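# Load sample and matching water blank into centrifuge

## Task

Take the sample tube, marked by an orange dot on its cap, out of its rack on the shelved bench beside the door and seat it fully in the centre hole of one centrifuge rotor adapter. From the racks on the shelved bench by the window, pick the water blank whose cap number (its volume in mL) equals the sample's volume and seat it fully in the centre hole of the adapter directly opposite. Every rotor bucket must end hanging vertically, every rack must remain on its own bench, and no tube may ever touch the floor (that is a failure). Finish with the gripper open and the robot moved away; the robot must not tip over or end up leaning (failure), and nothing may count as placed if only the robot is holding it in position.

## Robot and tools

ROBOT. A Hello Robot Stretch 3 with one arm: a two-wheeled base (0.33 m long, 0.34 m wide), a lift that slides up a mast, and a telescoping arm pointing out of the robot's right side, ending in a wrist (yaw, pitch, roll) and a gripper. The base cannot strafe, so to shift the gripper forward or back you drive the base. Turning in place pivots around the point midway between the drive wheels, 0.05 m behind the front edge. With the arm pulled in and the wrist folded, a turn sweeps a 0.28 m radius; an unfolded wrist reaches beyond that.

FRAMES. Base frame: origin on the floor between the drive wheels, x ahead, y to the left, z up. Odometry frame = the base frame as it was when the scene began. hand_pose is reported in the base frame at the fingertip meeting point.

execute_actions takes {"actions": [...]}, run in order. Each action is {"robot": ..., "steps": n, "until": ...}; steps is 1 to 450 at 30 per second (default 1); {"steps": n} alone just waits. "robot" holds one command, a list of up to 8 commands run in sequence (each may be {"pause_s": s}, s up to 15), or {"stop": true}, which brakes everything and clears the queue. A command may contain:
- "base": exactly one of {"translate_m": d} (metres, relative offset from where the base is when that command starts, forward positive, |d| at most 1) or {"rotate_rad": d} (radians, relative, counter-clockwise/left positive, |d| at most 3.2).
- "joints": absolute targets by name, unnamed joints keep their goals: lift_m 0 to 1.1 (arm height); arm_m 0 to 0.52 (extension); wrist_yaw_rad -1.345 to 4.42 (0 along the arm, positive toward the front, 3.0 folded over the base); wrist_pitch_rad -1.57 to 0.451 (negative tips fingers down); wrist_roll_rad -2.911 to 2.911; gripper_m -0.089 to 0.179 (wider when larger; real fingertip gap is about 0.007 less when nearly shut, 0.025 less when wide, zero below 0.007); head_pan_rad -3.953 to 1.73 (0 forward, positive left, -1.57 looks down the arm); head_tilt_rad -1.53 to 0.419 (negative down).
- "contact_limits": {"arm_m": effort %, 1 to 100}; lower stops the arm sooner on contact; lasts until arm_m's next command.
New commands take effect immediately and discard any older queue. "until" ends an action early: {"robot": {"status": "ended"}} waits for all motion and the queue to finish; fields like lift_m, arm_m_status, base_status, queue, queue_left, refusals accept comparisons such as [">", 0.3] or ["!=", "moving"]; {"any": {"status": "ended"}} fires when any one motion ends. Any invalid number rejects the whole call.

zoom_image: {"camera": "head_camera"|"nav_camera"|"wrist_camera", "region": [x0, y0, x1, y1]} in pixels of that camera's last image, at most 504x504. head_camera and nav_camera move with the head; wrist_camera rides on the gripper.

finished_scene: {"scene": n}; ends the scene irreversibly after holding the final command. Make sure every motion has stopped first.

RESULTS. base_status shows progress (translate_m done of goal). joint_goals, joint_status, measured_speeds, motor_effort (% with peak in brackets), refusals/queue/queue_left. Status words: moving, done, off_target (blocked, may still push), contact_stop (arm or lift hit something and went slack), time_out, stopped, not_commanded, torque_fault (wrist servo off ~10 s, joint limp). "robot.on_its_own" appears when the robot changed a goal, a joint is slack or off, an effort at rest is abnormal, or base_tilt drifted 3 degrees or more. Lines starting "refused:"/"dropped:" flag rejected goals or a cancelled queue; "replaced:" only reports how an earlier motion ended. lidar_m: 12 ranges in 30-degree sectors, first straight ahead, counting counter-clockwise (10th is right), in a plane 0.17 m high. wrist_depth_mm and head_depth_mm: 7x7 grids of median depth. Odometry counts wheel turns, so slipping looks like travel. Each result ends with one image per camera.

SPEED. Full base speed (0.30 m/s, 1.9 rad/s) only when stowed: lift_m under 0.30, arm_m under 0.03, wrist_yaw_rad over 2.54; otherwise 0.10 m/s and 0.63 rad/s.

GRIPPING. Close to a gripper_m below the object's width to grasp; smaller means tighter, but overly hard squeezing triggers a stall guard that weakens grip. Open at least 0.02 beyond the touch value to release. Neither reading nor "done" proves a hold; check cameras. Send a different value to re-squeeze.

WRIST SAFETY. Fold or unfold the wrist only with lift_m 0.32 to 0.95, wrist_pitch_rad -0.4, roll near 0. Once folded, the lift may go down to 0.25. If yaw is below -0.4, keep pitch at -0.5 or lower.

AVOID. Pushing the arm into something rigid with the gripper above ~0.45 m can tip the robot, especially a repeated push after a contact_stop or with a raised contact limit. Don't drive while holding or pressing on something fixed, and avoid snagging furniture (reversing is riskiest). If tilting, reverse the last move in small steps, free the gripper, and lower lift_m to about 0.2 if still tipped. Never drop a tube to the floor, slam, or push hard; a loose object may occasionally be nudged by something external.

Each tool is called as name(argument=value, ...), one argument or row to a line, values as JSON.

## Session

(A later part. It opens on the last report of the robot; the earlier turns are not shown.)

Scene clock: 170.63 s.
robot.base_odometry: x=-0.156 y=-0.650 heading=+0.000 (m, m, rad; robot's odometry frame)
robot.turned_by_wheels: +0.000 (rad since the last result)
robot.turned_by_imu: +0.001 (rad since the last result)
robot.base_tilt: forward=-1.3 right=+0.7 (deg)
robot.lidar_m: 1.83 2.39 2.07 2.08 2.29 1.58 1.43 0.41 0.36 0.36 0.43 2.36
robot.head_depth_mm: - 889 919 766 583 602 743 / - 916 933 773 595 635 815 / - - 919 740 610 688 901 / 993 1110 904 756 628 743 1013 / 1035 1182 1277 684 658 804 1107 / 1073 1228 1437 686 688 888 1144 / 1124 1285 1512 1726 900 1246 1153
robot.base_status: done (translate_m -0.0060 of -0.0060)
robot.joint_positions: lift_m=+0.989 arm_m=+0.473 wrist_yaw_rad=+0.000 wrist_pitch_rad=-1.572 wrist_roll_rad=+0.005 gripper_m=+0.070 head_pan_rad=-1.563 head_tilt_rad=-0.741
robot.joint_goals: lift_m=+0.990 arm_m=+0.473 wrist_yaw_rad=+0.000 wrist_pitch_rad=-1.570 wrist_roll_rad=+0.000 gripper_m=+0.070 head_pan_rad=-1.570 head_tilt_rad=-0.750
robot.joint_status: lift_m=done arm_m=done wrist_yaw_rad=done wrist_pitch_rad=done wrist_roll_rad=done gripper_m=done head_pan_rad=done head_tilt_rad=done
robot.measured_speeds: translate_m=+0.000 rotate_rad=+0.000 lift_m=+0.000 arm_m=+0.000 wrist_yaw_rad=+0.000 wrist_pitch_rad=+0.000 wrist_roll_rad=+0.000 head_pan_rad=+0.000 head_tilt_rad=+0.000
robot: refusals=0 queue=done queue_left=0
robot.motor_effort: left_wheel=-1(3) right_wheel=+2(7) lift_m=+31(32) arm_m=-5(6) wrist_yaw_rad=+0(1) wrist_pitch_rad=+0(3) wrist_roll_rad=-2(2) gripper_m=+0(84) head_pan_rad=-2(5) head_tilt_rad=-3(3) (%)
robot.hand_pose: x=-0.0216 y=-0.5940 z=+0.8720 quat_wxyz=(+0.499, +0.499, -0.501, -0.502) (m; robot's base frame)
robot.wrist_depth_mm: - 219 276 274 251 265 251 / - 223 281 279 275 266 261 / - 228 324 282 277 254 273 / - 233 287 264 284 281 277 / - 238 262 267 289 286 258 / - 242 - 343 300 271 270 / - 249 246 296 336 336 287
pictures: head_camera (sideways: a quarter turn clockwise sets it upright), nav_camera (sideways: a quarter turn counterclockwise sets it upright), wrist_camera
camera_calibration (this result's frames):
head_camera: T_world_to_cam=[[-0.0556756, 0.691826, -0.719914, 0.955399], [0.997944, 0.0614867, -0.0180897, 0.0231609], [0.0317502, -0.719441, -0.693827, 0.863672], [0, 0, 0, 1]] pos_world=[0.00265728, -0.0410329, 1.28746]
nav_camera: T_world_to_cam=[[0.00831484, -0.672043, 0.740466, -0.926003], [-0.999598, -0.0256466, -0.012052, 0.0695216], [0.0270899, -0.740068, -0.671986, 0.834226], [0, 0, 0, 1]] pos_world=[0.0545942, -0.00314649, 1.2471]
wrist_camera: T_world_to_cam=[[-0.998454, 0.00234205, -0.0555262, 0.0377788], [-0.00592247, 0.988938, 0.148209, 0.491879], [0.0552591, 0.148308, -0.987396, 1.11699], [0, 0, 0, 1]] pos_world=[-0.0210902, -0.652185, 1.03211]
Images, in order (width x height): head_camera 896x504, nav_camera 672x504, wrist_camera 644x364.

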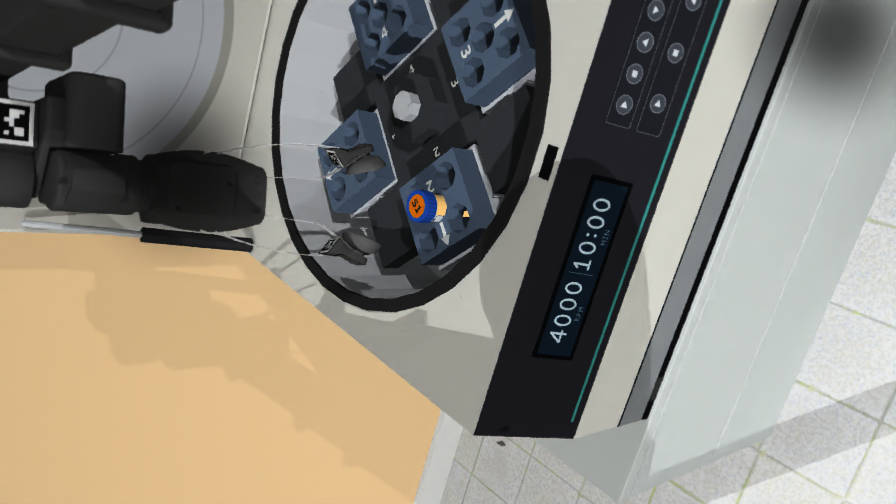

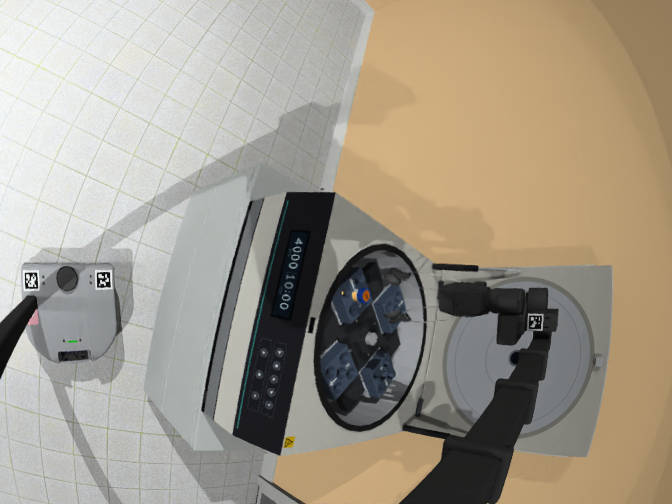

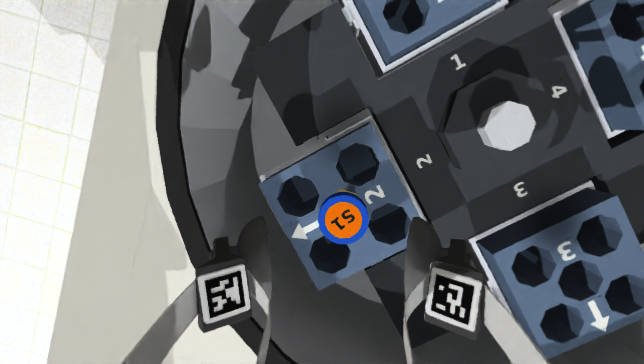

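execute_actions(
  actions=[
    {"robot":[{"joints":{"gripper_m":0.0}},{"joints":{"lift_m":0.88}}],"steps":300,"until":{"robot":{"status":"ended"}}},
    {"steps":15},
    {"robot":{"joints":{"lift_m":1.09,"gripper_m":0.09}},"steps":300,"until":{"robot":{"status":"ended"}}},
  ],
)

zoom_image(
  camera="head_camera",
  region=[300,100,550,300],
)

Scene clock: 179.03 s.
robot.base_odometry: x=-0.156 y=-0.650 heading=+0.000 (m, m, rad; robot's odometry frame)
robot.turned_by_wheels: +0.000 (rad since the last result)
robot.turned_by_imu: +0.023 (rad since the last result)
robot.base_tilt: forward=-1.3 right=+0.5 (deg)
robot.lidar_m: 1.83 2.39 2.07 2.07 2.28 1.58 1.43 0.40 0.36 0.36 0.44 1.82
robot.head_depth_mm: 786 883 920 784 583 602 743 / 814 920 924 772 593 640 817 / - 966 910 743 613 692 915 / 1009 1122 878 720 636 756 1026 / 1047 1188 1324 685 665 819 1108 / 1092 1244 1451 721 709 913 1146 / 1141 1302 1540 1761 1494 1267 1161
robot.base_status: done (translate_m -0.0060 of -0.0060)
robot.joint_positions: lift_m=+1.089 arm_m=+0.473 wrist_yaw_rad=-0.001 wrist_pitch_rad=-1.570 wrist_roll_rad=+0.004 gripper_m=+0.090 head_pan_rad=-1.564 head_tilt_rad=-0.742
robot.joint_goals: lift_m=+1.090 arm_m=+0.473 wrist_yaw_rad=+0.000 wrist_pitch_rad=-1.570 wrist_roll_rad=+0.000 gripper_m=+0.090 head_pan_rad=-1.570 head_tilt_rad=-0.750
robot.joint_status: lift_m=done arm_m=done wrist_yaw_rad=done wrist_pitch_rad=done wrist_roll_rad=done gripper_m=done head_pan_rad=done head_tilt_rad=done
robot.measured_speeds: translate_m=+0.000 rotate_rad=+0.000 lift_m=+0.000 arm_m=+0.000 wrist_yaw_rad=+0.000 wrist_pitch_rad=+0.000 wrist_roll_rad=+0.000 head_pan_rad=+0.000 head_tilt_rad=+0.000
robot: refusals=0 queue=done queue_left=0
robot.motor_effort: left_wheel=+0(6) right_wheel=+1(16) lift_m=+31(31) arm_m=+0(5) wrist_yaw_rad=+1(1) wrist_pitch_rad=+0(7) wrist_roll_rad=-2(2) gripper_m=+0(81) head_pan_rad=-3(3) head_tilt_rad=-2(3) (%)
robot.hand_pose: x=-0.0216 y=-0.5940 z=+0.9719 quat_wxyz=(+0.499, +0.499, -0.501, -0.501) (m; robot's base frame)
robot.wrist_depth_mm: - - 315 414 342 357 344 / - - 320 373 370 363 336 / - - 327 450 376 355 367 / - - 333 370 383 379 378 / - - 337 435 390 367 391 / - - 342 361 428 384 375 / - - - 347 355 357 332
pictures: head_camera (sideways: a quarter turn clockwise sets it upright), nav_camera (sideways: a quarter turn counterclockwise sets it upright), wrist_camera
replaced: robot.lift_m: its motion had ended contact_stop
camera_calibration (this result's frames):
head_camera: T_world_to_cam=[[-0.0552639, 0.692756, -0.719051, 0.954272], [0.997981, 0.0609063, -0.0180225, 0.0230732], [0.0313095, -0.718595, -0.694723, 0.86484], [0, 0, 0, 1]] pos_world=[0.00263236, -0.0410128, 1.28741]
nav_camera: T_world_to_cam=[[0.00791526, -0.67297, 0.739627, -0.924908], [-0.999614, -0.0250277, -0.0120745, 0.069551], [0.0266369, -0.739246, -0.672908, 0.835428], [0, 0, 0, 1]] pos_world=[0.0545918, -0.00310751, 1.24709]
wrist_camera: T_world_to_cam=[[-0.998455, 0.00220921, -0.0555293, 0.0432662], [-0.00598337, 0.989128, 0.146937, 0.478443], [0.0552502, 0.147042, -0.987586, 1.21513], [0, 0, 0, 1]] pos_world=[-0.0210744, -0.652013, 1.13215]
Images, in order (width x height): head_camera 896x504, nav_camera 672x504, wrist_camera 644x364.

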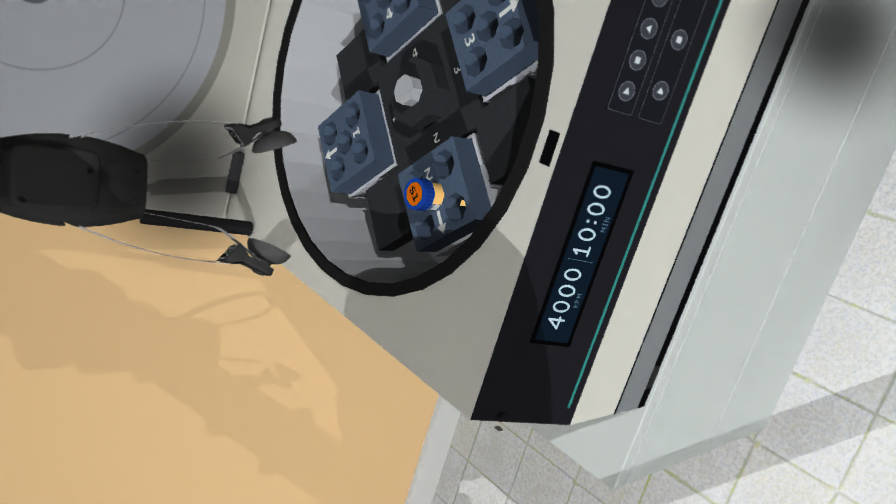

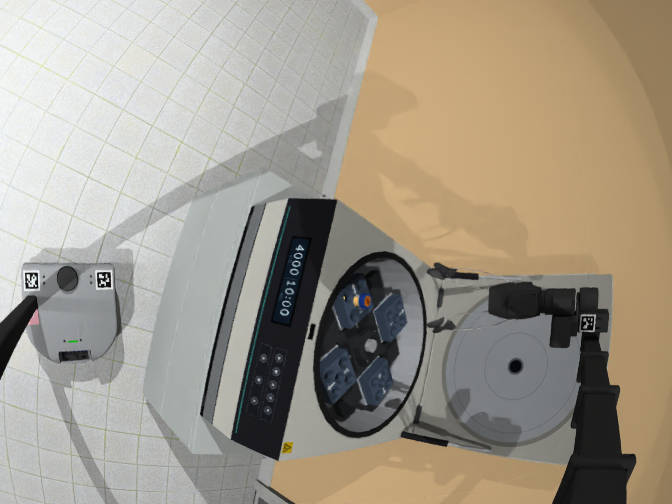

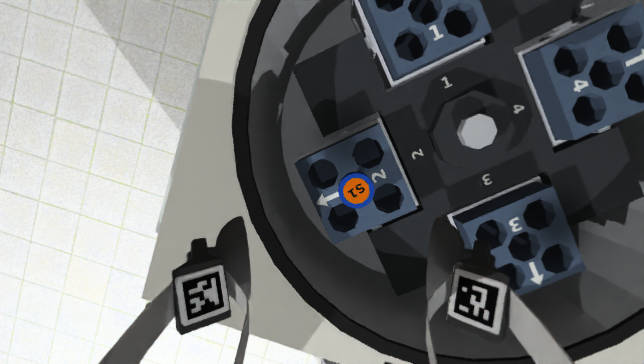

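Region (300, 100, 550, 300) of head_camera's 896x504 image, scaled by 2.016, with more detail than that image has; it fills the top 403 rows of this view, and the rest is white.

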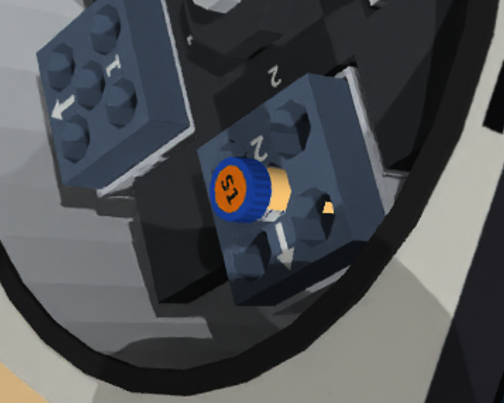

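execute_actions(
  actions=[
    {"robot":[{"joints":{"arm_m":0.0,"head_pan_rad":0,"head_tilt_rad":-0.4}},{"base":{"rotate_rad":0.13}},{"base":{"translate_m":0.8}},{"base":{"translate_m":0.77}},{"base":{"rotate_rad":1.42}},{"joints":{"head_pan_rad":-1.57,"head_tilt_rad":-0.55,"wrist_yaw_rad":0.6}}],"steps":450,"until":{"robot":{"status":"ended"}}},
    {"steps":450,"until":{"robot":{"status":"ended"}}},
  ],
)

Scene clock: 215.33 s.
robot.base_odometry: x=+1.401 y=-0.447 heading=+1.550 (m, m, rad; robot's odometry frame)
robot.turned_by_wheels: +1.550 (rad since the last result)
robot.turned_by_imu: +1.565 (rad since the last result)
robot.base_tilt: forward=-1.2 right=+0.6 (deg)
robot.lidar_m: 1.54 1.63 2.82 1.97 1.67 1.78 1.79 0.70 1.07 1.07 0.93 0.94
robot.head_depth_mm: - - - - - - - / - - - - - - - / 873 1113 1236 - - - - / 887 1144 1240 983 818 - 1275 / 1057 1195 1298 980 792 1397 1267 / 974 1245 1329 937 757 1387 1274 / 1033 1278 1336 971 756 1423 1260
robot.base_status: done (rotate_rad +1.4199 of +1.4200)
robot.joint_positions: lift_m=+1.089 arm_m=+0.000 wrist_yaw_rad=+0.598 wrist_pitch_rad=-1.570 wrist_roll_rad=+0.004 gripper_m=+0.090 head_pan_rad=-1.563 head_tilt_rad=-0.543
robot.joint_goals: lift_m=+1.090 arm_m=+0.000 wrist_yaw_rad=+0.600 wrist_pitch_rad=-1.570 wrist_roll_rad=+0.000 gripper_m=+0.090 head_pan_rad=-1.570 head_tilt_rad=-0.550
robot.joint_status: lift_m=done arm_m=done wrist_yaw_rad=done wrist_pitch_rad=done wrist_roll_rad=done gripper_m=done head_pan_rad=done head_tilt_rad=done
robot.measured_speeds: translate_m=+0.000 rotate_rad=+0.000 lift_m=+0.000 arm_m=+0.000 wrist_yaw_rad=+0.000 wrist_pitch_rad=+0.000 wrist_roll_rad=+0.000 head_pan_rad=+0.000 head_tilt_rad=+0.000
robot: refusals=0 queue=done queue_left=0
robot.motor_effort: left_wheel=-1(5) right_wheel=+3(8) lift_m=+32(31) arm_m=-5(5) wrist_yaw_rad=+2(2) wrist_pitch_rad=+0(0) wrist_roll_rad=-2(2) gripper_m=+0(0) head_pan_rad=-4(34) head_tilt_rad=-2(17) (%)
robot.hand_pose: x=-0.0351 y=-0.1257 z=+0.9719 quat_wxyz=(+0.625, +0.624, -0.332, -0.332) (m; robot's base frame)
robot.wrist_depth_mm: - - - - - - 337 / - - - - - - 344 / - - - - - - - / - - - - - - - / - - - - - - - / - - - - - - - / - - - - - - -
pictures: head_camera (sideways: a quarter turn clockwise sets it upright), nav_camera (sideways: a quarter turn counterclockwise sets it upright), wrist_camera
camera_calibration (this result's frames):
head_camera: T_world_to_cam=[[-0.0547431, 0.536815, -0.841922, 1.11444], [0.997953, 0.0573308, -0.028334, 0.0365039], [0.0330579, -0.84175, -0.538855, 0.662067], [0, 0, 0, 1]] pos_world=[0.00269196, -0.0430444, 1.29606]
nav_camera: T_world_to_cam=[[0.00734418, -0.513407, 0.858114, -1.07937], [-0.999571, -0.0281144, -0.00826595, 0.064595], [0.0283692, -0.857684, -0.513393, 0.627901], [0, 0, 0, 1]] pos_world=[0.0546813, -0.0137986, 1.24911]
wrist_camera: T_world_to_cam=[[-0.82606, -0.560839, -0.0555293, -0.0359302], [-0.562351, 0.813739, 0.146936, -0.0264464], [-0.0372213, 0.152605, -0.987586, 1.14447], [0, 0, 0, 1]] pos_world=[-0.00195413, -0.173282, 1.13215]
Images, in order (width x height): head_camera 896x504, nav_camera 672x504, wrist_camera 644x364.

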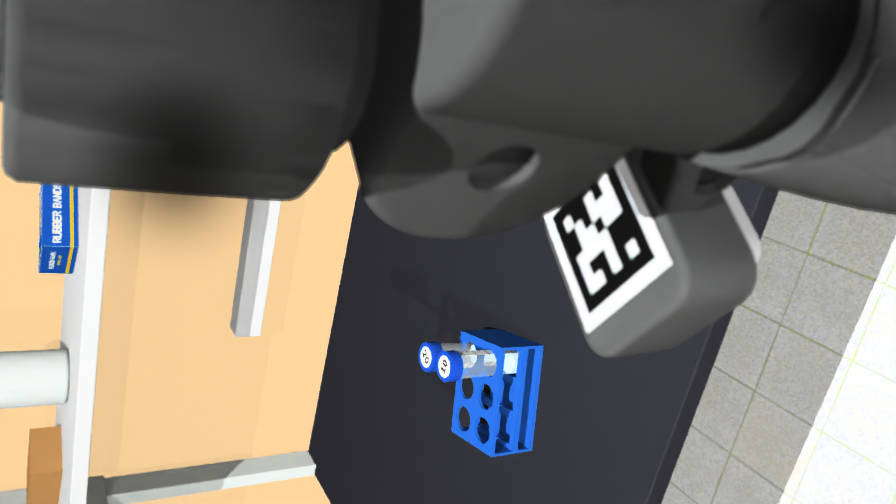

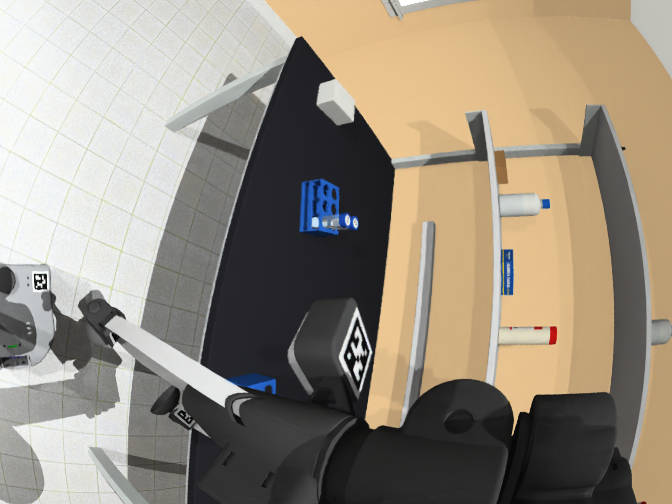

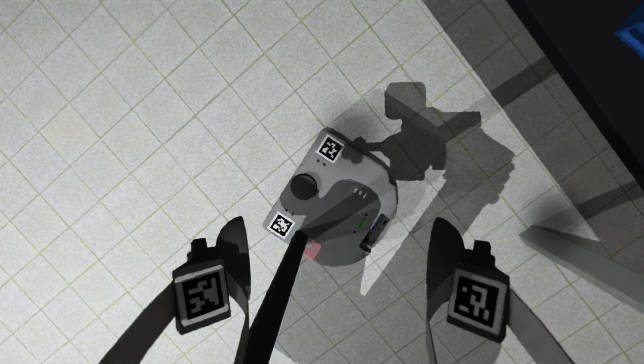

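execute_actions(
  actions=[
    {"robot":{"base":{"translate_m":-0.22},"joints":{"arm_m":0.47,"wrist_yaw_rad":0,"wrist_roll_rad":1.57}},"steps":450,"until":{"robot":{"status":"ended"}}},
  ],
)

Scene clock: 226.00 s.
robot.base_odometry: x=+1.396 y=-0.667 heading=+1.550 (m, m, rad; robot's odometry frame)
robot.turned_by_wheels: +0.000 (rad since the last result)
robot.turned_by_imu: +0.001 (rad since the last result)
robot.base_tilt: forward=-1.1 right=+0.7 (deg)
robot.lidar_m: 1.76 1.88 3.13 1.57 1.43 1.57 1.57 0.49 1.00 1.00 1.20 1.10
robot.head_depth_mm: 705 980 1041 996 773 630 532 / - 1009 1116 993 770 628 531 / - - 1158 949 767 575 543 / 796 1083 1186 985 764 579 565 / 993 1130 1230 979 761 622 1218 / 875 1167 1273 974 758 620 1247 / 1080 1206 1311 966 756 633 1266
robot.base_status: done (translate_m -0.2200 of -0.2200)
robot.joint_positions: lift_m=+1.089 arm_m=+0.470 wrist_yaw_rad=+0.000 wrist_pitch_rad=-1.568 wrist_roll_rad=+1.565 gripper_m=+0.090 head_pan_rad=-1.563 head_tilt_rad=-0.543
robot.joint_goals: lift_m=+1.090 arm_m=+0.470 wrist_yaw_rad=+0.000 wrist_pitch_rad=-1.570 wrist_roll_rad=+1.570 gripper_m=+0.090 head_pan_rad=-1.570 head_tilt_rad=-0.550
robot.joint_status: lift_m=done arm_m=done wrist_yaw_rad=done wrist_pitch_rad=done wrist_roll_rad=done gripper_m=done head_pan_rad=done head_tilt_rad=done
robot.measured_speeds: translate_m=+0.000 rotate_rad=+0.000 lift_m=+0.000 arm_m=+0.000 wrist_yaw_rad=+0.000 wrist_pitch_rad=+0.000 wrist_roll_rad=+0.000 head_pan_rad=+0.000 head_tilt_rad=+0.000
robot: refusals=0 queue=done queue_left=0
robot.motor_effort: left_wheel=-1(6) right_wheel=+3(3) lift_m=+31(31) arm_m=+5(4) wrist_yaw_rad=+0(3) wrist_pitch_rad=-1(1) wrist_roll_rad=+2(1) gripper_m=+0(0) head_pan_rad=-4(4) head_tilt_rad=-2(2) (%)
robot.hand_pose: x=-0.0215 y=-0.5909 z=+0.9719 quat_wxyz=(+0.002, +0.002, -0.708, -0.706) (m; robot's base frame)
robot.wrist_depth_mm: 368 362 353 353 346 339 335 / 376 370 362 359 349 346 341 / 385 376 371 361 360 327 345 / 392 386 381 373 368 288 355 / 404 392 387 381 374 306 - / 410 404 394 388 386 373 - / 418 414 406 399 393 388 -
pictures: head_camera (sideways: a quarter turn clockwise sets it upright), nav_camera (sideways: a quarter turn counterclockwise sets it upright), wrist_camera
camera_calibration (this result's frames):
head_camera: T_world_to_cam=[[-0.054523, 0.537087, -0.841763, 1.11423], [0.997977, 0.0569263, -0.0283195, 0.0364848], [0.0327085, -0.841604, -0.539104, 0.662392], [0, 0, 0, 1]] pos_world=[0.00267415, -0.0430413, 1.29605]
nav_camera: T_world_to_cam=[[0.00713374, -0.513664, 0.857962, -1.07917], [-0.999582, -0.0276985, -0.00827188, 0.0646028], [0.0280132, -0.857544, -0.513647, 0.628233], [0, 0, 0, 1]] pos_world=[0.0546755, -0.0138031, 1.24911]
wrist_camera: T_world_to_cam=[[-0.00815881, 0.998271, -0.0582153, 0.655841], [0.989161, 0.0165924, 0.145895, -0.0768611], [0.146609, -0.0563939, -0.987586, 1.09638], [0, 0, 0, 1]] pos_world=[-0.0793601, -0.591602, 1.13216]
Images, in order (width x height): head_camera 896x504, nav_camera 672x504, wrist_camera 644x364.

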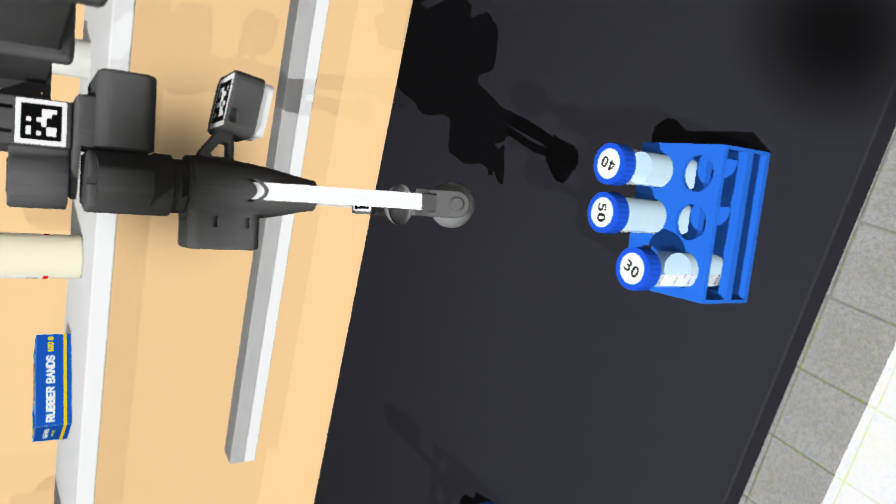

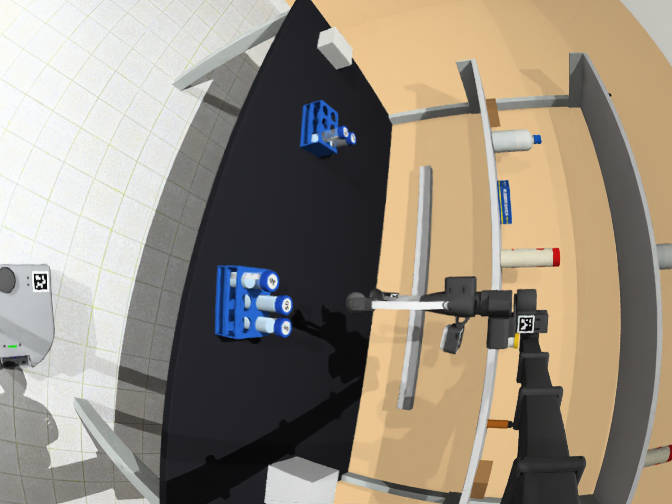

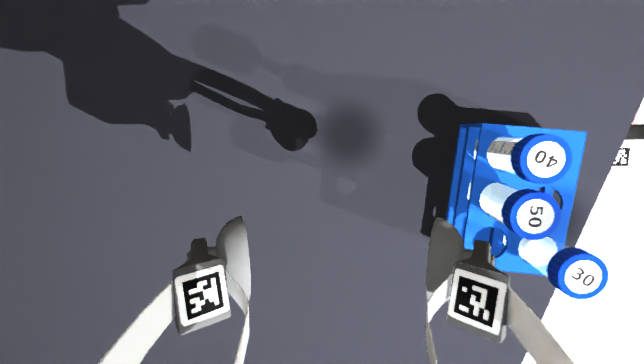

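zoom_image(
  camera="head_camera",
  region=[570,130,790,310],
)

Region (570, 130, 790, 310) of head_camera's 896x504 image, scaled by 2.291, with more detail than that image has; it fills the top 412 rows of this view, and the rest is white.

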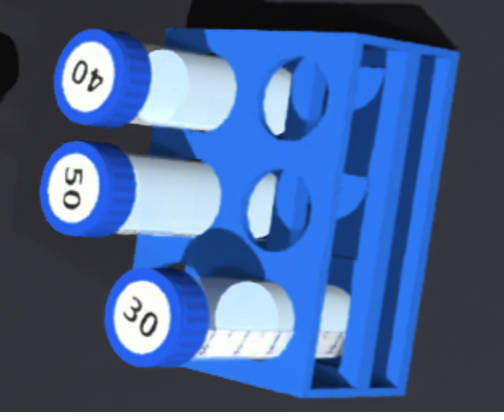

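execute_actions(
  actions=[
    {"robot":{"joints":{"arm_m":0.33,"gripper_m":0.08}},"steps":300,"until":{"robot":{"status":"ended"}}},
    {"robot":{"joints":{"lift_m":1.02}},"steps":300,"until":{"robot":{"status":"ended"}}},
  ],
)

Scene clock: 237.87 s.
robot.base_odometry: x=+1.396 y=-0.667 heading=+1.550 (m, m, rad; robot's odometry frame)
robot.turned_by_wheels: +0.000 (rad since the last result)
robot.turned_by_imu: +0.001 (rad since the last result)
robot.base_tilt: forward=-1.1 right=+0.8 (deg)
robot.lidar_m: 1.76 1.89 3.14 1.58 1.43 1.57 1.58 0.49 1.00 1.00 1.20 1.09
robot.head_depth_mm: 863 - 1067 994 773 631 532 / 904 - 1137 954 772 628 530 / 931 - - 929 767 575 541 / 795 1093 1178 945 763 580 567 / 994 1130 1226 980 761 622 1219 / 876 1164 1270 971 758 620 1242 / 1083 1210 1306 969 754 634 1267
robot.base_status: done (translate_m -0.2200 of -0.2200)
robot.joint_positions: lift_m=+1.021 arm_m=+0.330 wrist_yaw_rad=+0.000 wrist_pitch_rad=-1.568 wrist_roll_rad=+1.565 gripper_m=+0.080 head_pan_rad=-1.563 head_tilt_rad=-0.543
robot.joint_goals: lift_m=+1.020 arm_m=+0.330 wrist_yaw_rad=+0.000 wrist_pitch_rad=-1.570 wrist_roll_rad=+1.570 gripper_m=+0.080 head_pan_rad=-1.570 head_tilt_rad=-0.550
robot.joint_status: lift_m=done arm_m=done wrist_yaw_rad=done wrist_pitch_rad=done wrist_roll_rad=done gripper_m=done head_pan_rad=done head_tilt_rad=done
robot.measured_speeds: translate_m=+0.000 rotate_rad=+0.000 lift_m=+0.000 arm_m=+0.000 wrist_yaw_rad=+0.000 wrist_pitch_rad=+0.000 wrist_roll_rad=+0.000 head_pan_rad=+0.000 head_tilt_rad=+0.000
robot: refusals=0 queue=done queue_left=0
robot.motor_effort: left_wheel=-1(1) right_wheel=+3(3) lift_m=+12(30) arm_m=-5(6) wrist_yaw_rad=+0(1) wrist_pitch_rad=-1(1) wrist_roll_rad=+2(2) gripper_m=+0(48) head_pan_rad=-3(3) head_tilt_rad=-3(2) (%)
robot.hand_pose: x=-0.0215 y=-0.4516 z=+0.9029 quat_wxyz=(+0.002, +0.002, -0.708, -0.706) (m; robot's base frame)
robot.wrist_depth_mm: 299 293 290 285 281 277 979 / 306 302 295 291 285 280 976 / 313 307 301 295 291 287 - / 322 314 309 182 268 - - / 327 325 314 187 276 - - / 336 331 - 256 222 - - / 345 335 329 323 191 - -
pictures: head_camera (sideways: a quarter turn clockwise sets it upright), nav_camera (sideways: a quarter turn counterclockwise sets it upright), wrist_camera
camera_calibration (this result's frames):
head_camera: T_world_to_cam=[[-0.054523, 0.537087, -0.841763, 1.11423], [0.997977, 0.0569265, -0.0283195, 0.0364848], [0.0327086, -0.841604, -0.539104, 0.662392], [0, 0, 0, 1]] pos_world=[0.00267415, -0.0430413, 1.29605]
nav_camera: T_world_to_cam=[[0.0071338, -0.513664, 0.857962, -1.07917], [-0.999582, -0.0276986, -0.00827188, 0.0646028], [0.0280133, -0.857544, -0.513647, 0.628233], [0, 0, 0, 1]] pos_world=[0.0546755, -0.0138031, 1.24911]
wrist_camera: T_world_to_cam=[[-0.00821109, 0.99827, -0.0582226, 0.512804], [0.98916, 0.0166453, 0.145895, -0.0690906], [0.146612, -0.0563935, -0.987585, 1.03616], [0, 0, 0, 1]] pos_world=[-0.0793614, -0.452334, 1.06323]
Images, in order (width x height): head_camera 896x504, nav_camera 672x504, wrist_camera 644x364.

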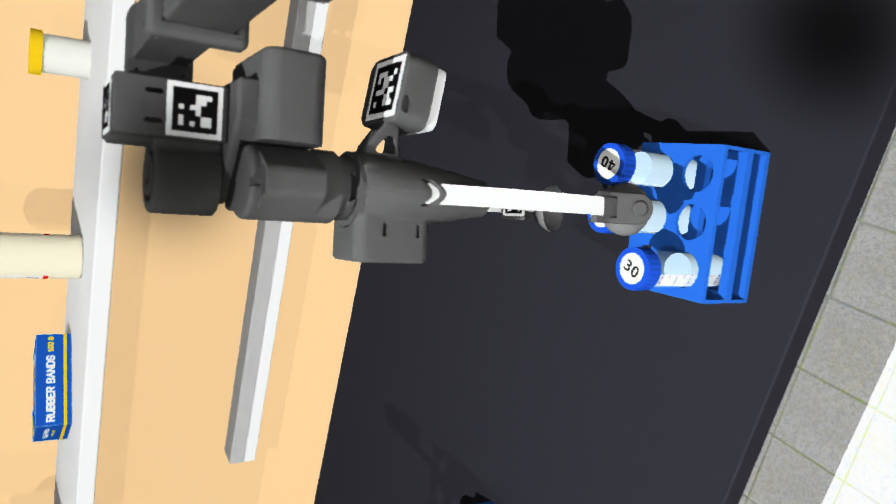

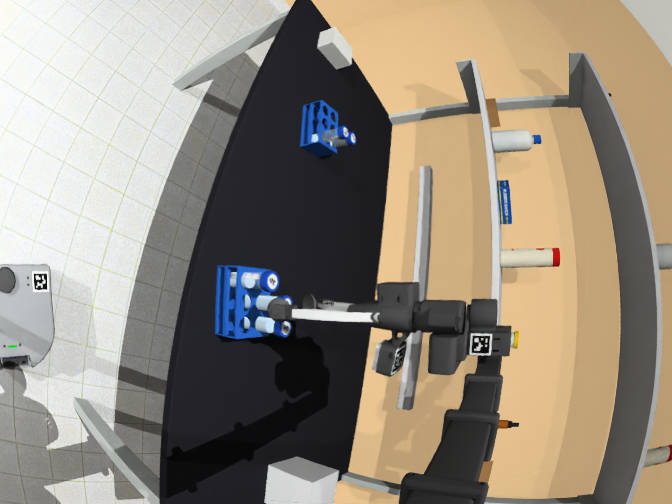

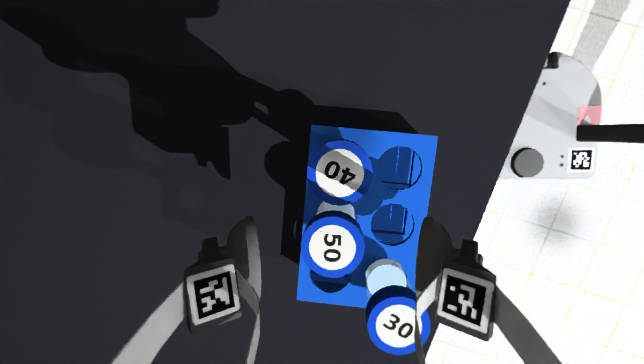

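execute_actions(
  actions=[
    {"robot":{"joints":{"wrist_roll_rad":1.25,"gripper_m":0.07,"arm_m":0.333}},"steps":300,"until":{"robot":{"status":"ended"}}},
    {"robot":{"joints":{"lift_m":0.995}},"steps":300,"until":{"robot":{"status":"ended"}}},
  ],
)

Scene clock: 245.50 s.
robot.base_odometry: x=+1.396 y=-0.667 heading=+1.550 (m, m, rad; robot's odometry frame)
robot.turned_by_wheels: +0.000 (rad since the last result)
robot.turned_by_imu: +0.001 (rad since the last result)
robot.base_tilt: forward=-1.2 right=+0.6 (deg)
robot.lidar_m: 1.76 1.88 3.16 1.58 1.44 1.57 1.58 0.49 1.00 1.00 1.20 1.09
robot.head_depth_mm: 862 958 1094 997 773 631 532 / 899 - - 916 767 629 532 / 930 1025 - - 768 575 543 / 795 1091 1190 943 741 579 565 / 994 1125 1230 978 760 622 1218 / 876 1170 1271 972 758 620 1243 / 1083 1216 1309 970 756 633 1265
robot.base_status: done (translate_m -0.2200 of -0.2200)
robot.joint_positions: lift_m=+0.996 arm_m=+0.333 wrist_yaw_rad=+0.000 wrist_pitch_rad=-1.568 wrist_roll_rad=+1.257 gripper_m=+0.070 head_pan_rad=-1.563 head_tilt_rad=-0.543
robot.joint_goals: lift_m=+0.995 arm_m=+0.333 wrist_yaw_rad=+0.000 wrist_pitch_rad=-1.570 wrist_roll_rad=+1.250 gripper_m=+0.070 head_pan_rad=-1.570 head_tilt_rad=-0.550
robot.joint_status: lift_m=done arm_m=done wrist_yaw_rad=done wrist_pitch_rad=done wrist_roll_rad=done gripper_m=done head_pan_rad=done head_tilt_rad=done
robot.measured_speeds: translate_m=+0.000 rotate_rad=+0.000 lift_m=+0.000 arm_m=+0.000 wrist_yaw_rad=+0.000 wrist_pitch_rad=+0.000 wrist_roll_rad=+0.000 head_pan_rad=+0.000 head_tilt_rad=+0.000
robot: refusals=0 queue=done queue_left=0
robot.motor_effort: left_wheel=-1(1) right_wheel=+3(3) lift_m=+12(14) arm_m=+4(5) wrist_yaw_rad=+0(0) wrist_pitch_rad=-1(1) wrist_roll_rad=-3(2) gripper_m=+0(47) head_pan_rad=-2(3) head_tilt_rad=-2(3) (%)
robot.hand_pose: x=-0.0216 y=-0.4539 z=+0.8779 quat_wxyz=(+0.111, +0.110, -0.699, -0.698) (m; robot's base frame)
robot.wrist_depth_mm: 275 270 265 261 258 253 249 / 281 275 272 267 262 258 254 / 286 282 277 272 267 263 262 / 292 287 283 220 212 269 981 / 300 294 289 170 245 276 - / 305 300 - 163 224 - - / 313 310 303 297 289 - -
pictures: head_camera (sideways: a quarter turn clockwise sets it upright), nav_camera (sideways: a quarter turn counterclockwise sets it upright), wrist_camera
camera_calibration (this result's frames):
head_camera: T_world_to_cam=[[-0.0545229, 0.537087, -0.841763, 1.11423], [0.997977, 0.0569262, -0.0283194, 0.0364848], [0.0327084, -0.841604, -0.539104, 0.662393], [0, 0, 0, 1]] pos_world=[0.00267414, -0.0430413, 1.29605]
nav_camera: T_world_to_cam=[[0.00713368, -0.513664, 0.857962, -1.07917], [-0.999582, -0.0276984, -0.00827189, 0.0646028], [0.0280131, -0.857544, -0.513647, 0.628233], [0, 0, 0, 1]] pos_world=[0.0546755, -0.0138031, 1.24911]
wrist_camera: T_world_to_cam=[[-0.310826, 0.948702, -0.0578872, 0.484325], [0.937543, 0.31604, 0.145365, 0.0698998], [0.156203, -0.00908843, -0.987683, 1.03312], [0, 0, 0, 1]] pos_world=[-0.0763697, -0.472182, 1.03827]
Images, in order (width x height): head_camera 896x504, nav_camera 672x504, wrist_camera 644x364.

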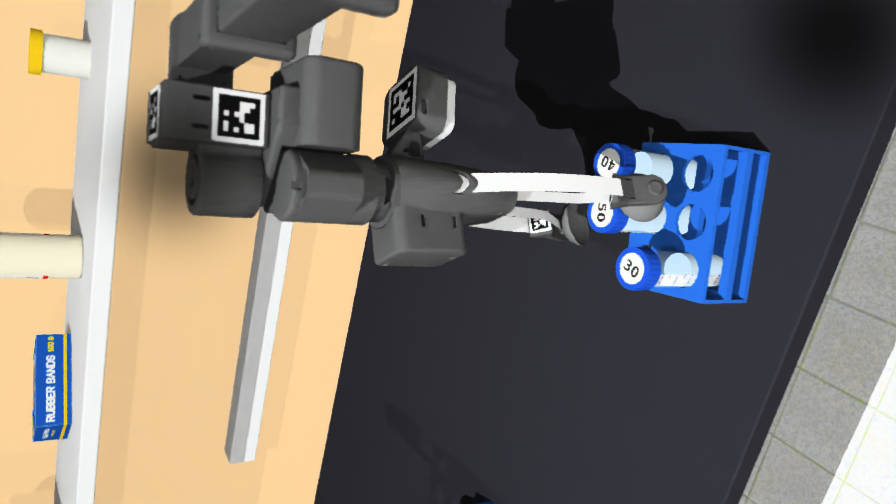

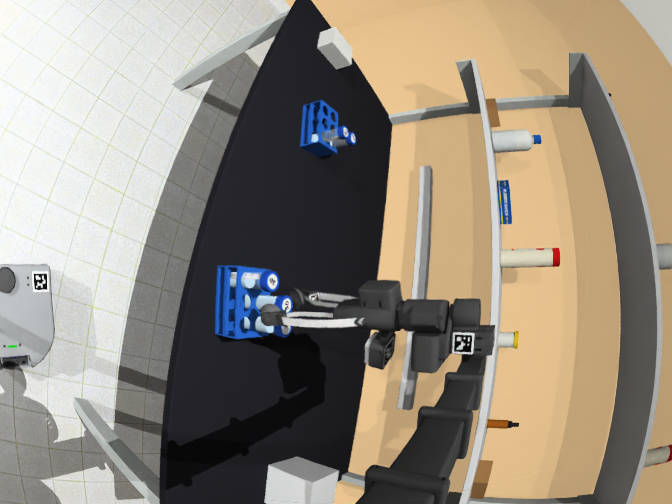

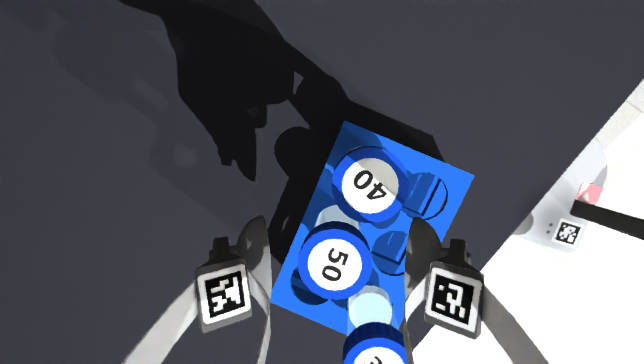

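Fits between. Grasp.

execute_actions(
  actions=[
    {"robot":[{"joints":{"lift_m":0.978}},{"joints":{"gripper_m":0.015}},{"pause_s":0.5},{"joints":{"lift_m":1.09}},{"joints":{"arm_m":0,"wrist_roll_rad":0}}],"steps":450,"until":{"robot":{"status":"ended"}}},
  ],
)

Scene clock: 255.33 s.
robot.base_odometry: x=+1.396 y=-0.667 heading=+1.550 (m, m, rad; robot's odometry frame)
robot.turned_by_wheels: +0.000 (rad since the last result)
robot.turned_by_imu: +0.002 (rad since the last result)
robot.base_tilt: forward=-1.3 right=+0.6 (deg)
robot.lidar_m: 1.76 1.88 3.11 1.58 1.43 1.57 1.58 0.49 1.00 1.00 1.20 1.09
robot.head_depth_mm: - - - - - - - / - - - - - - - / 941 1052 1176 - - - - / 797 1092 1181 985 790 566 - / 993 1125 1229 978 760 621 1219 / 872 1170 1277 973 759 620 1243 / 1082 1212 1316 969 758 635 1270
robot.base_status: done (translate_m -0.2200 of -0.2200)
robot.joint_positions: lift_m=+1.089 arm_m=+0.000 wrist_yaw_rad=+0.000 wrist_pitch_rad=-1.568 wrist_roll_rad=+0.005 gripper_m=+0.015 head_pan_rad=-1.563 head_tilt_rad=-0.543
robot.joint_goals: lift_m=+1.090 arm_m=+0.000 wrist_yaw_rad=+0.000 wrist_pitch_rad=-1.570 wrist_roll_rad=+0.000 gripper_m=+0.015 head_pan_rad=-1.570 head_tilt_rad=-0.550
robot.joint_status: lift_m=done arm_m=done wrist_yaw_rad=done wrist_pitch_rad=done wrist_roll_rad=done gripper_m=done head_pan_rad=done head_tilt_rad=done
robot.measured_speeds: translate_m=+0.000 rotate_rad=+0.000 lift_m=+0.000 arm_m=+0.000 wrist_yaw_rad=+0.000 wrist_pitch_rad=+0.000 wrist_roll_rad=+0.000 head_pan_rad=+0.000 head_tilt_rad=+0.000
robot: refusals=0 queue=done queue_left=0
robot.motor_effort: left_wheel=-1(1) right_wheel=+3(3) lift_m=+32(32) arm_m=-5(4) wrist_yaw_rad=-1(0) wrist_pitch_rad=-1(1) wrist_roll_rad=-2(3) gripper_m=-8(82) head_pan_rad=-3(3) head_tilt_rad=-3(2) (%)
robot.hand_pose: x=-0.0216 y=-0.1219 z=+0.9719 quat_wxyz=(+0.500, +0.498, -0.501, -0.501) (m; robot's base frame)
robot.wrist_depth_mm: - - - - - 344 339 / - - - - - - 496 / - - - - - - - / - - - - - - - / - - - 163 - - - / - - - 142 - - - / - - - - - - -
pictures: head_camera (sideways: a quarter turn clockwise sets it upright), nav_camera (sideways: a quarter turn counterclockwise sets it upright), wrist_camera
camera_calibration (this result's frames):
head_camera: T_world_to_cam=[[-0.0545223, 0.537087, -0.841763, 1.11423], [0.997977, 0.056925, -0.0283194, 0.0364848], [0.0327074, -0.841604, -0.539104, 0.662393], [0, 0, 0, 1]] pos_world=[0.00267409, -0.0430413, 1.29605]
nav_camera: T_world_to_cam=[[0.00713307, -0.513664, 0.857962, -1.07917], [-0.999582, -0.0276972, -0.00827189, 0.0646028], [0.0280121, -0.857544, -0.513647, 0.628233], [0, 0, 0, 1]] pos_world=[0.0546755, -0.0138031, 1.24911]
wrist_camera: T_world_to_cam=[[-0.998455, 0.00203306, -0.0555342, 0.0421839], [-0.00604087, 0.989438, 0.144832, 0.0135873], [0.0552421, 0.144944, -0.987897, 1.1457], [0, 0, 0, 1]] pos_world=[-0.0210899, -0.179591, 1.1322]
Images, in order (width x height): head_camera 896x504, nav_camera 672x504, wrist_camera 644x364.

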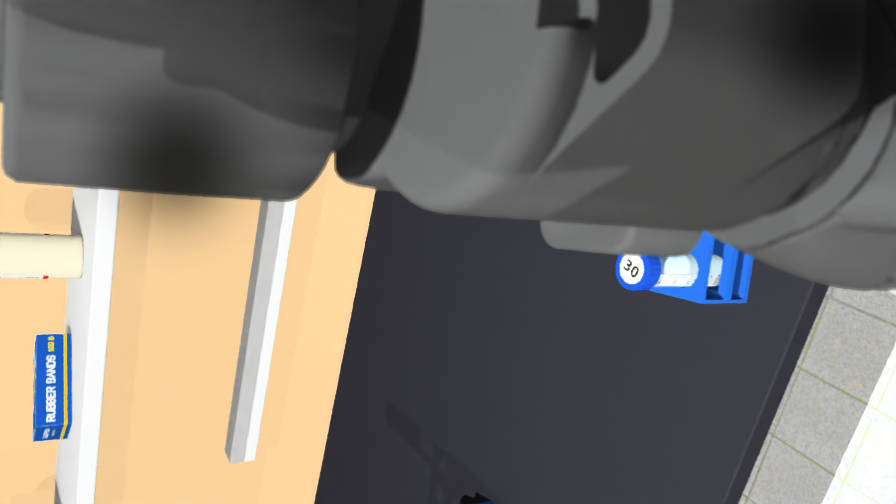

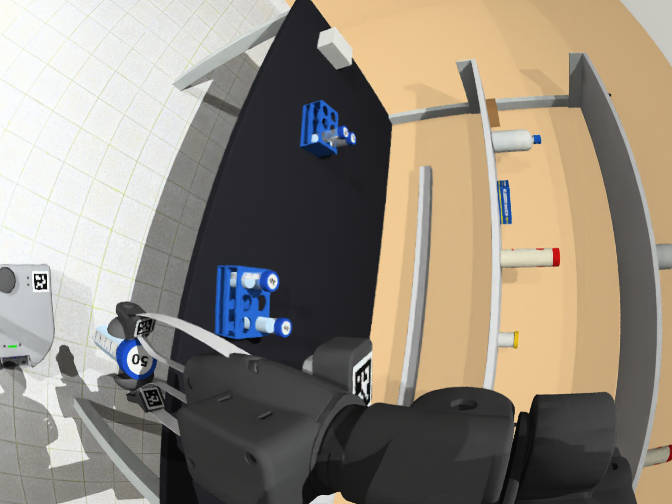

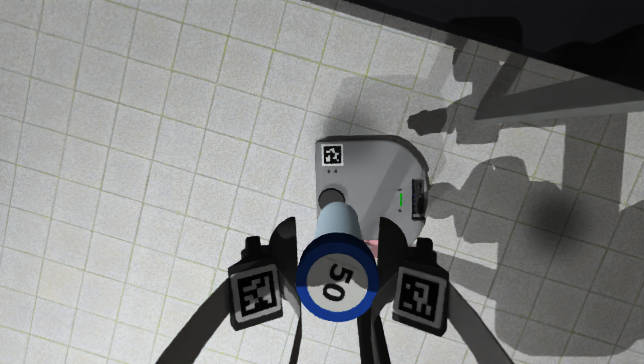

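execute_actions(
  actions=[
    {"robot":[{"base":{"rotate_rad":-1.53},"joints":{"head_tilt_rad":-0.75,"head_pan_rad":-1.9}},{"base":{"translate_m":-0.7}},{"base":{"translate_m":-0.7}}],"steps":450,"until":{"robot":{"status":"ended"}}},
    {"steps":450,"until":{"robot":{"status":"ended"}}},
  ],
)

Scene clock: 284.20 s.
robot.base_odometry: x=-0.003 y=-0.694 heading=+0.020 (m, m, rad; robot's odometry frame)
robot.turned_by_wheels: -1.530 (rad since the last result)
robot.turned_by_imu: -1.535 (rad since the last result)
robot.base_tilt: forward=-1.2 right=+0.6 (deg)
robot.lidar_m: 2.32 2.26 2.06 2.07 2.42 1.86 1.59 0.41 0.37 0.37 0.46 1.66
robot.head_depth_mm: - - - - 610 687 917 / - - - - 611 700 941 / - - - - 618 - 1113 / - - - - - - - / - - - - - - - / - - - - - - - / - - - 1549 1533 823 1146
robot.base_status: done (translate_m -0.7000 of -0.7000)
robot.joint_positions: lift_m=+1.089 arm_m=+0.000 wrist_yaw_rad=+0.000 wrist_pitch_rad=-1.568 wrist_roll_rad=+0.005 gripper_m=+0.015 head_pan_rad=-1.893 head_tilt_rad=-0.740
robot.joint_goals: lift_m=+1.090 arm_m=+0.000 wrist_yaw_rad=+0.000 wrist_pitch_rad=-1.570 wrist_roll_rad=+0.000 gripper_m=+0.015 head_pan_rad=-1.900 head_tilt_rad=-0.750
robot.joint_status: lift_m=done arm_m=done wrist_yaw_rad=done wrist_pitch_rad=done wrist_roll_rad=done gripper_m=done head_pan_rad=done head_tilt_rad=done
robot.measured_speeds: translate_m=+0.000 rotate_rad=+0.000 lift_m=+0.000 arm_m=+0.000 wrist_yaw_rad=+0.000 wrist_pitch_rad=+0.000 wrist_roll_rad=+0.000 head_pan_rad=+0.000 head_tilt_rad=+0.000
robot: refusals=0 queue=done queue_left=0
robot.motor_effort: left_wheel=+2(6) right_wheel=-1(6) lift_m=+31(32) arm_m=-4(6) wrist_yaw_rad=+0(0) wrist_pitch_rad=-1(1) wrist_roll_rad=-2(2) gripper_m=-8(8) head_pan_rad=-3(24) head_tilt_rad=-3(15) (%)
robot.hand_pose: x=-0.0216 y=-0.1219 z=+0.9719 quat_wxyz=(+0.500, +0.498, -0.501, -0.501) (m; robot's base frame)
robot.wrist_depth_mm: - - - 694 542 441 386 / - - - - 866 629 503 / - - - - - - - / - - - - - - - / - - - 162 - - - / - - - 142 - - - / - - - - - - -
pictures: head_camera (sideways: a quarter turn clockwise sets it upright), nav_camera (sideways: a quarter turn counterclockwise sets it upright), wrist_camera
camera_calibration (this result's frames):
head_camera: T_world_to_cam=[[0.171348, 0.672301, -0.720175, 0.954353], [0.964049, -0.265105, -0.0181099, 0.0233941], [-0.203097, -0.691181, -0.693556, 0.864753], [0, 0, 0, 1]] pos_world=[-0.0104508, -0.0377102, 1.28748]
nav_camera: T_world_to_cam=[[-0.209744, -0.638235, 0.740718, -0.925002], [-0.954008, 0.299538, -0.0120452, 0.0692347], [-0.214185, -0.709178, -0.671708, 0.835336], [0, 0, 0, 1]] pos_world=[0.0509535, -0.0187054, 1.2471]
wrist_camera: T_world_to_cam=[[-0.998455, 0.00204029, -0.0555342, 0.0421847], [-0.0060337, 0.989438, 0.144832, 0.0135807], [0.0552431, 0.144943, -0.987897, 1.14569], [0, 0, 0, 1]] pos_world=[-0.0210903, -0.179584, 1.1322]
Images, in order (width x height): head_camera 896x504, nav_camera 672x504, wrist_camera 644x364.

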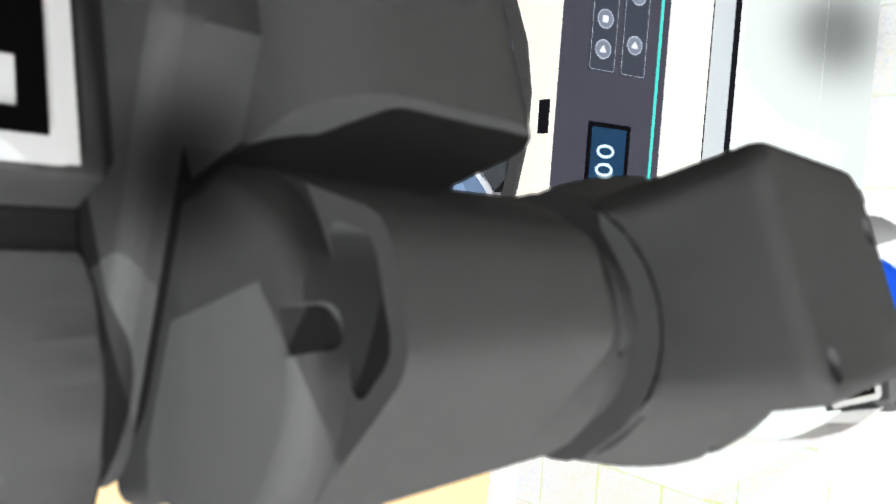

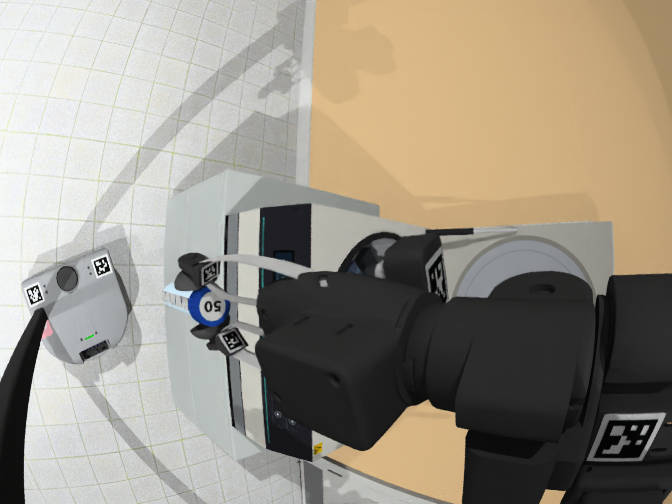

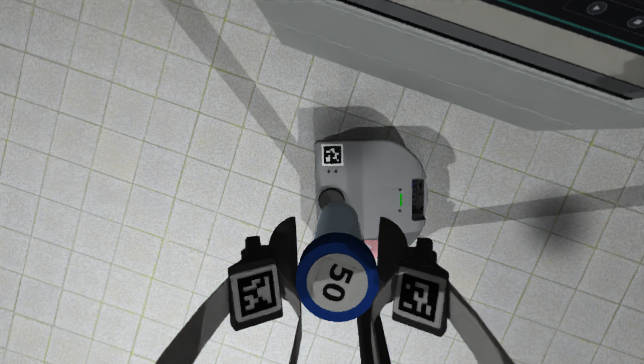

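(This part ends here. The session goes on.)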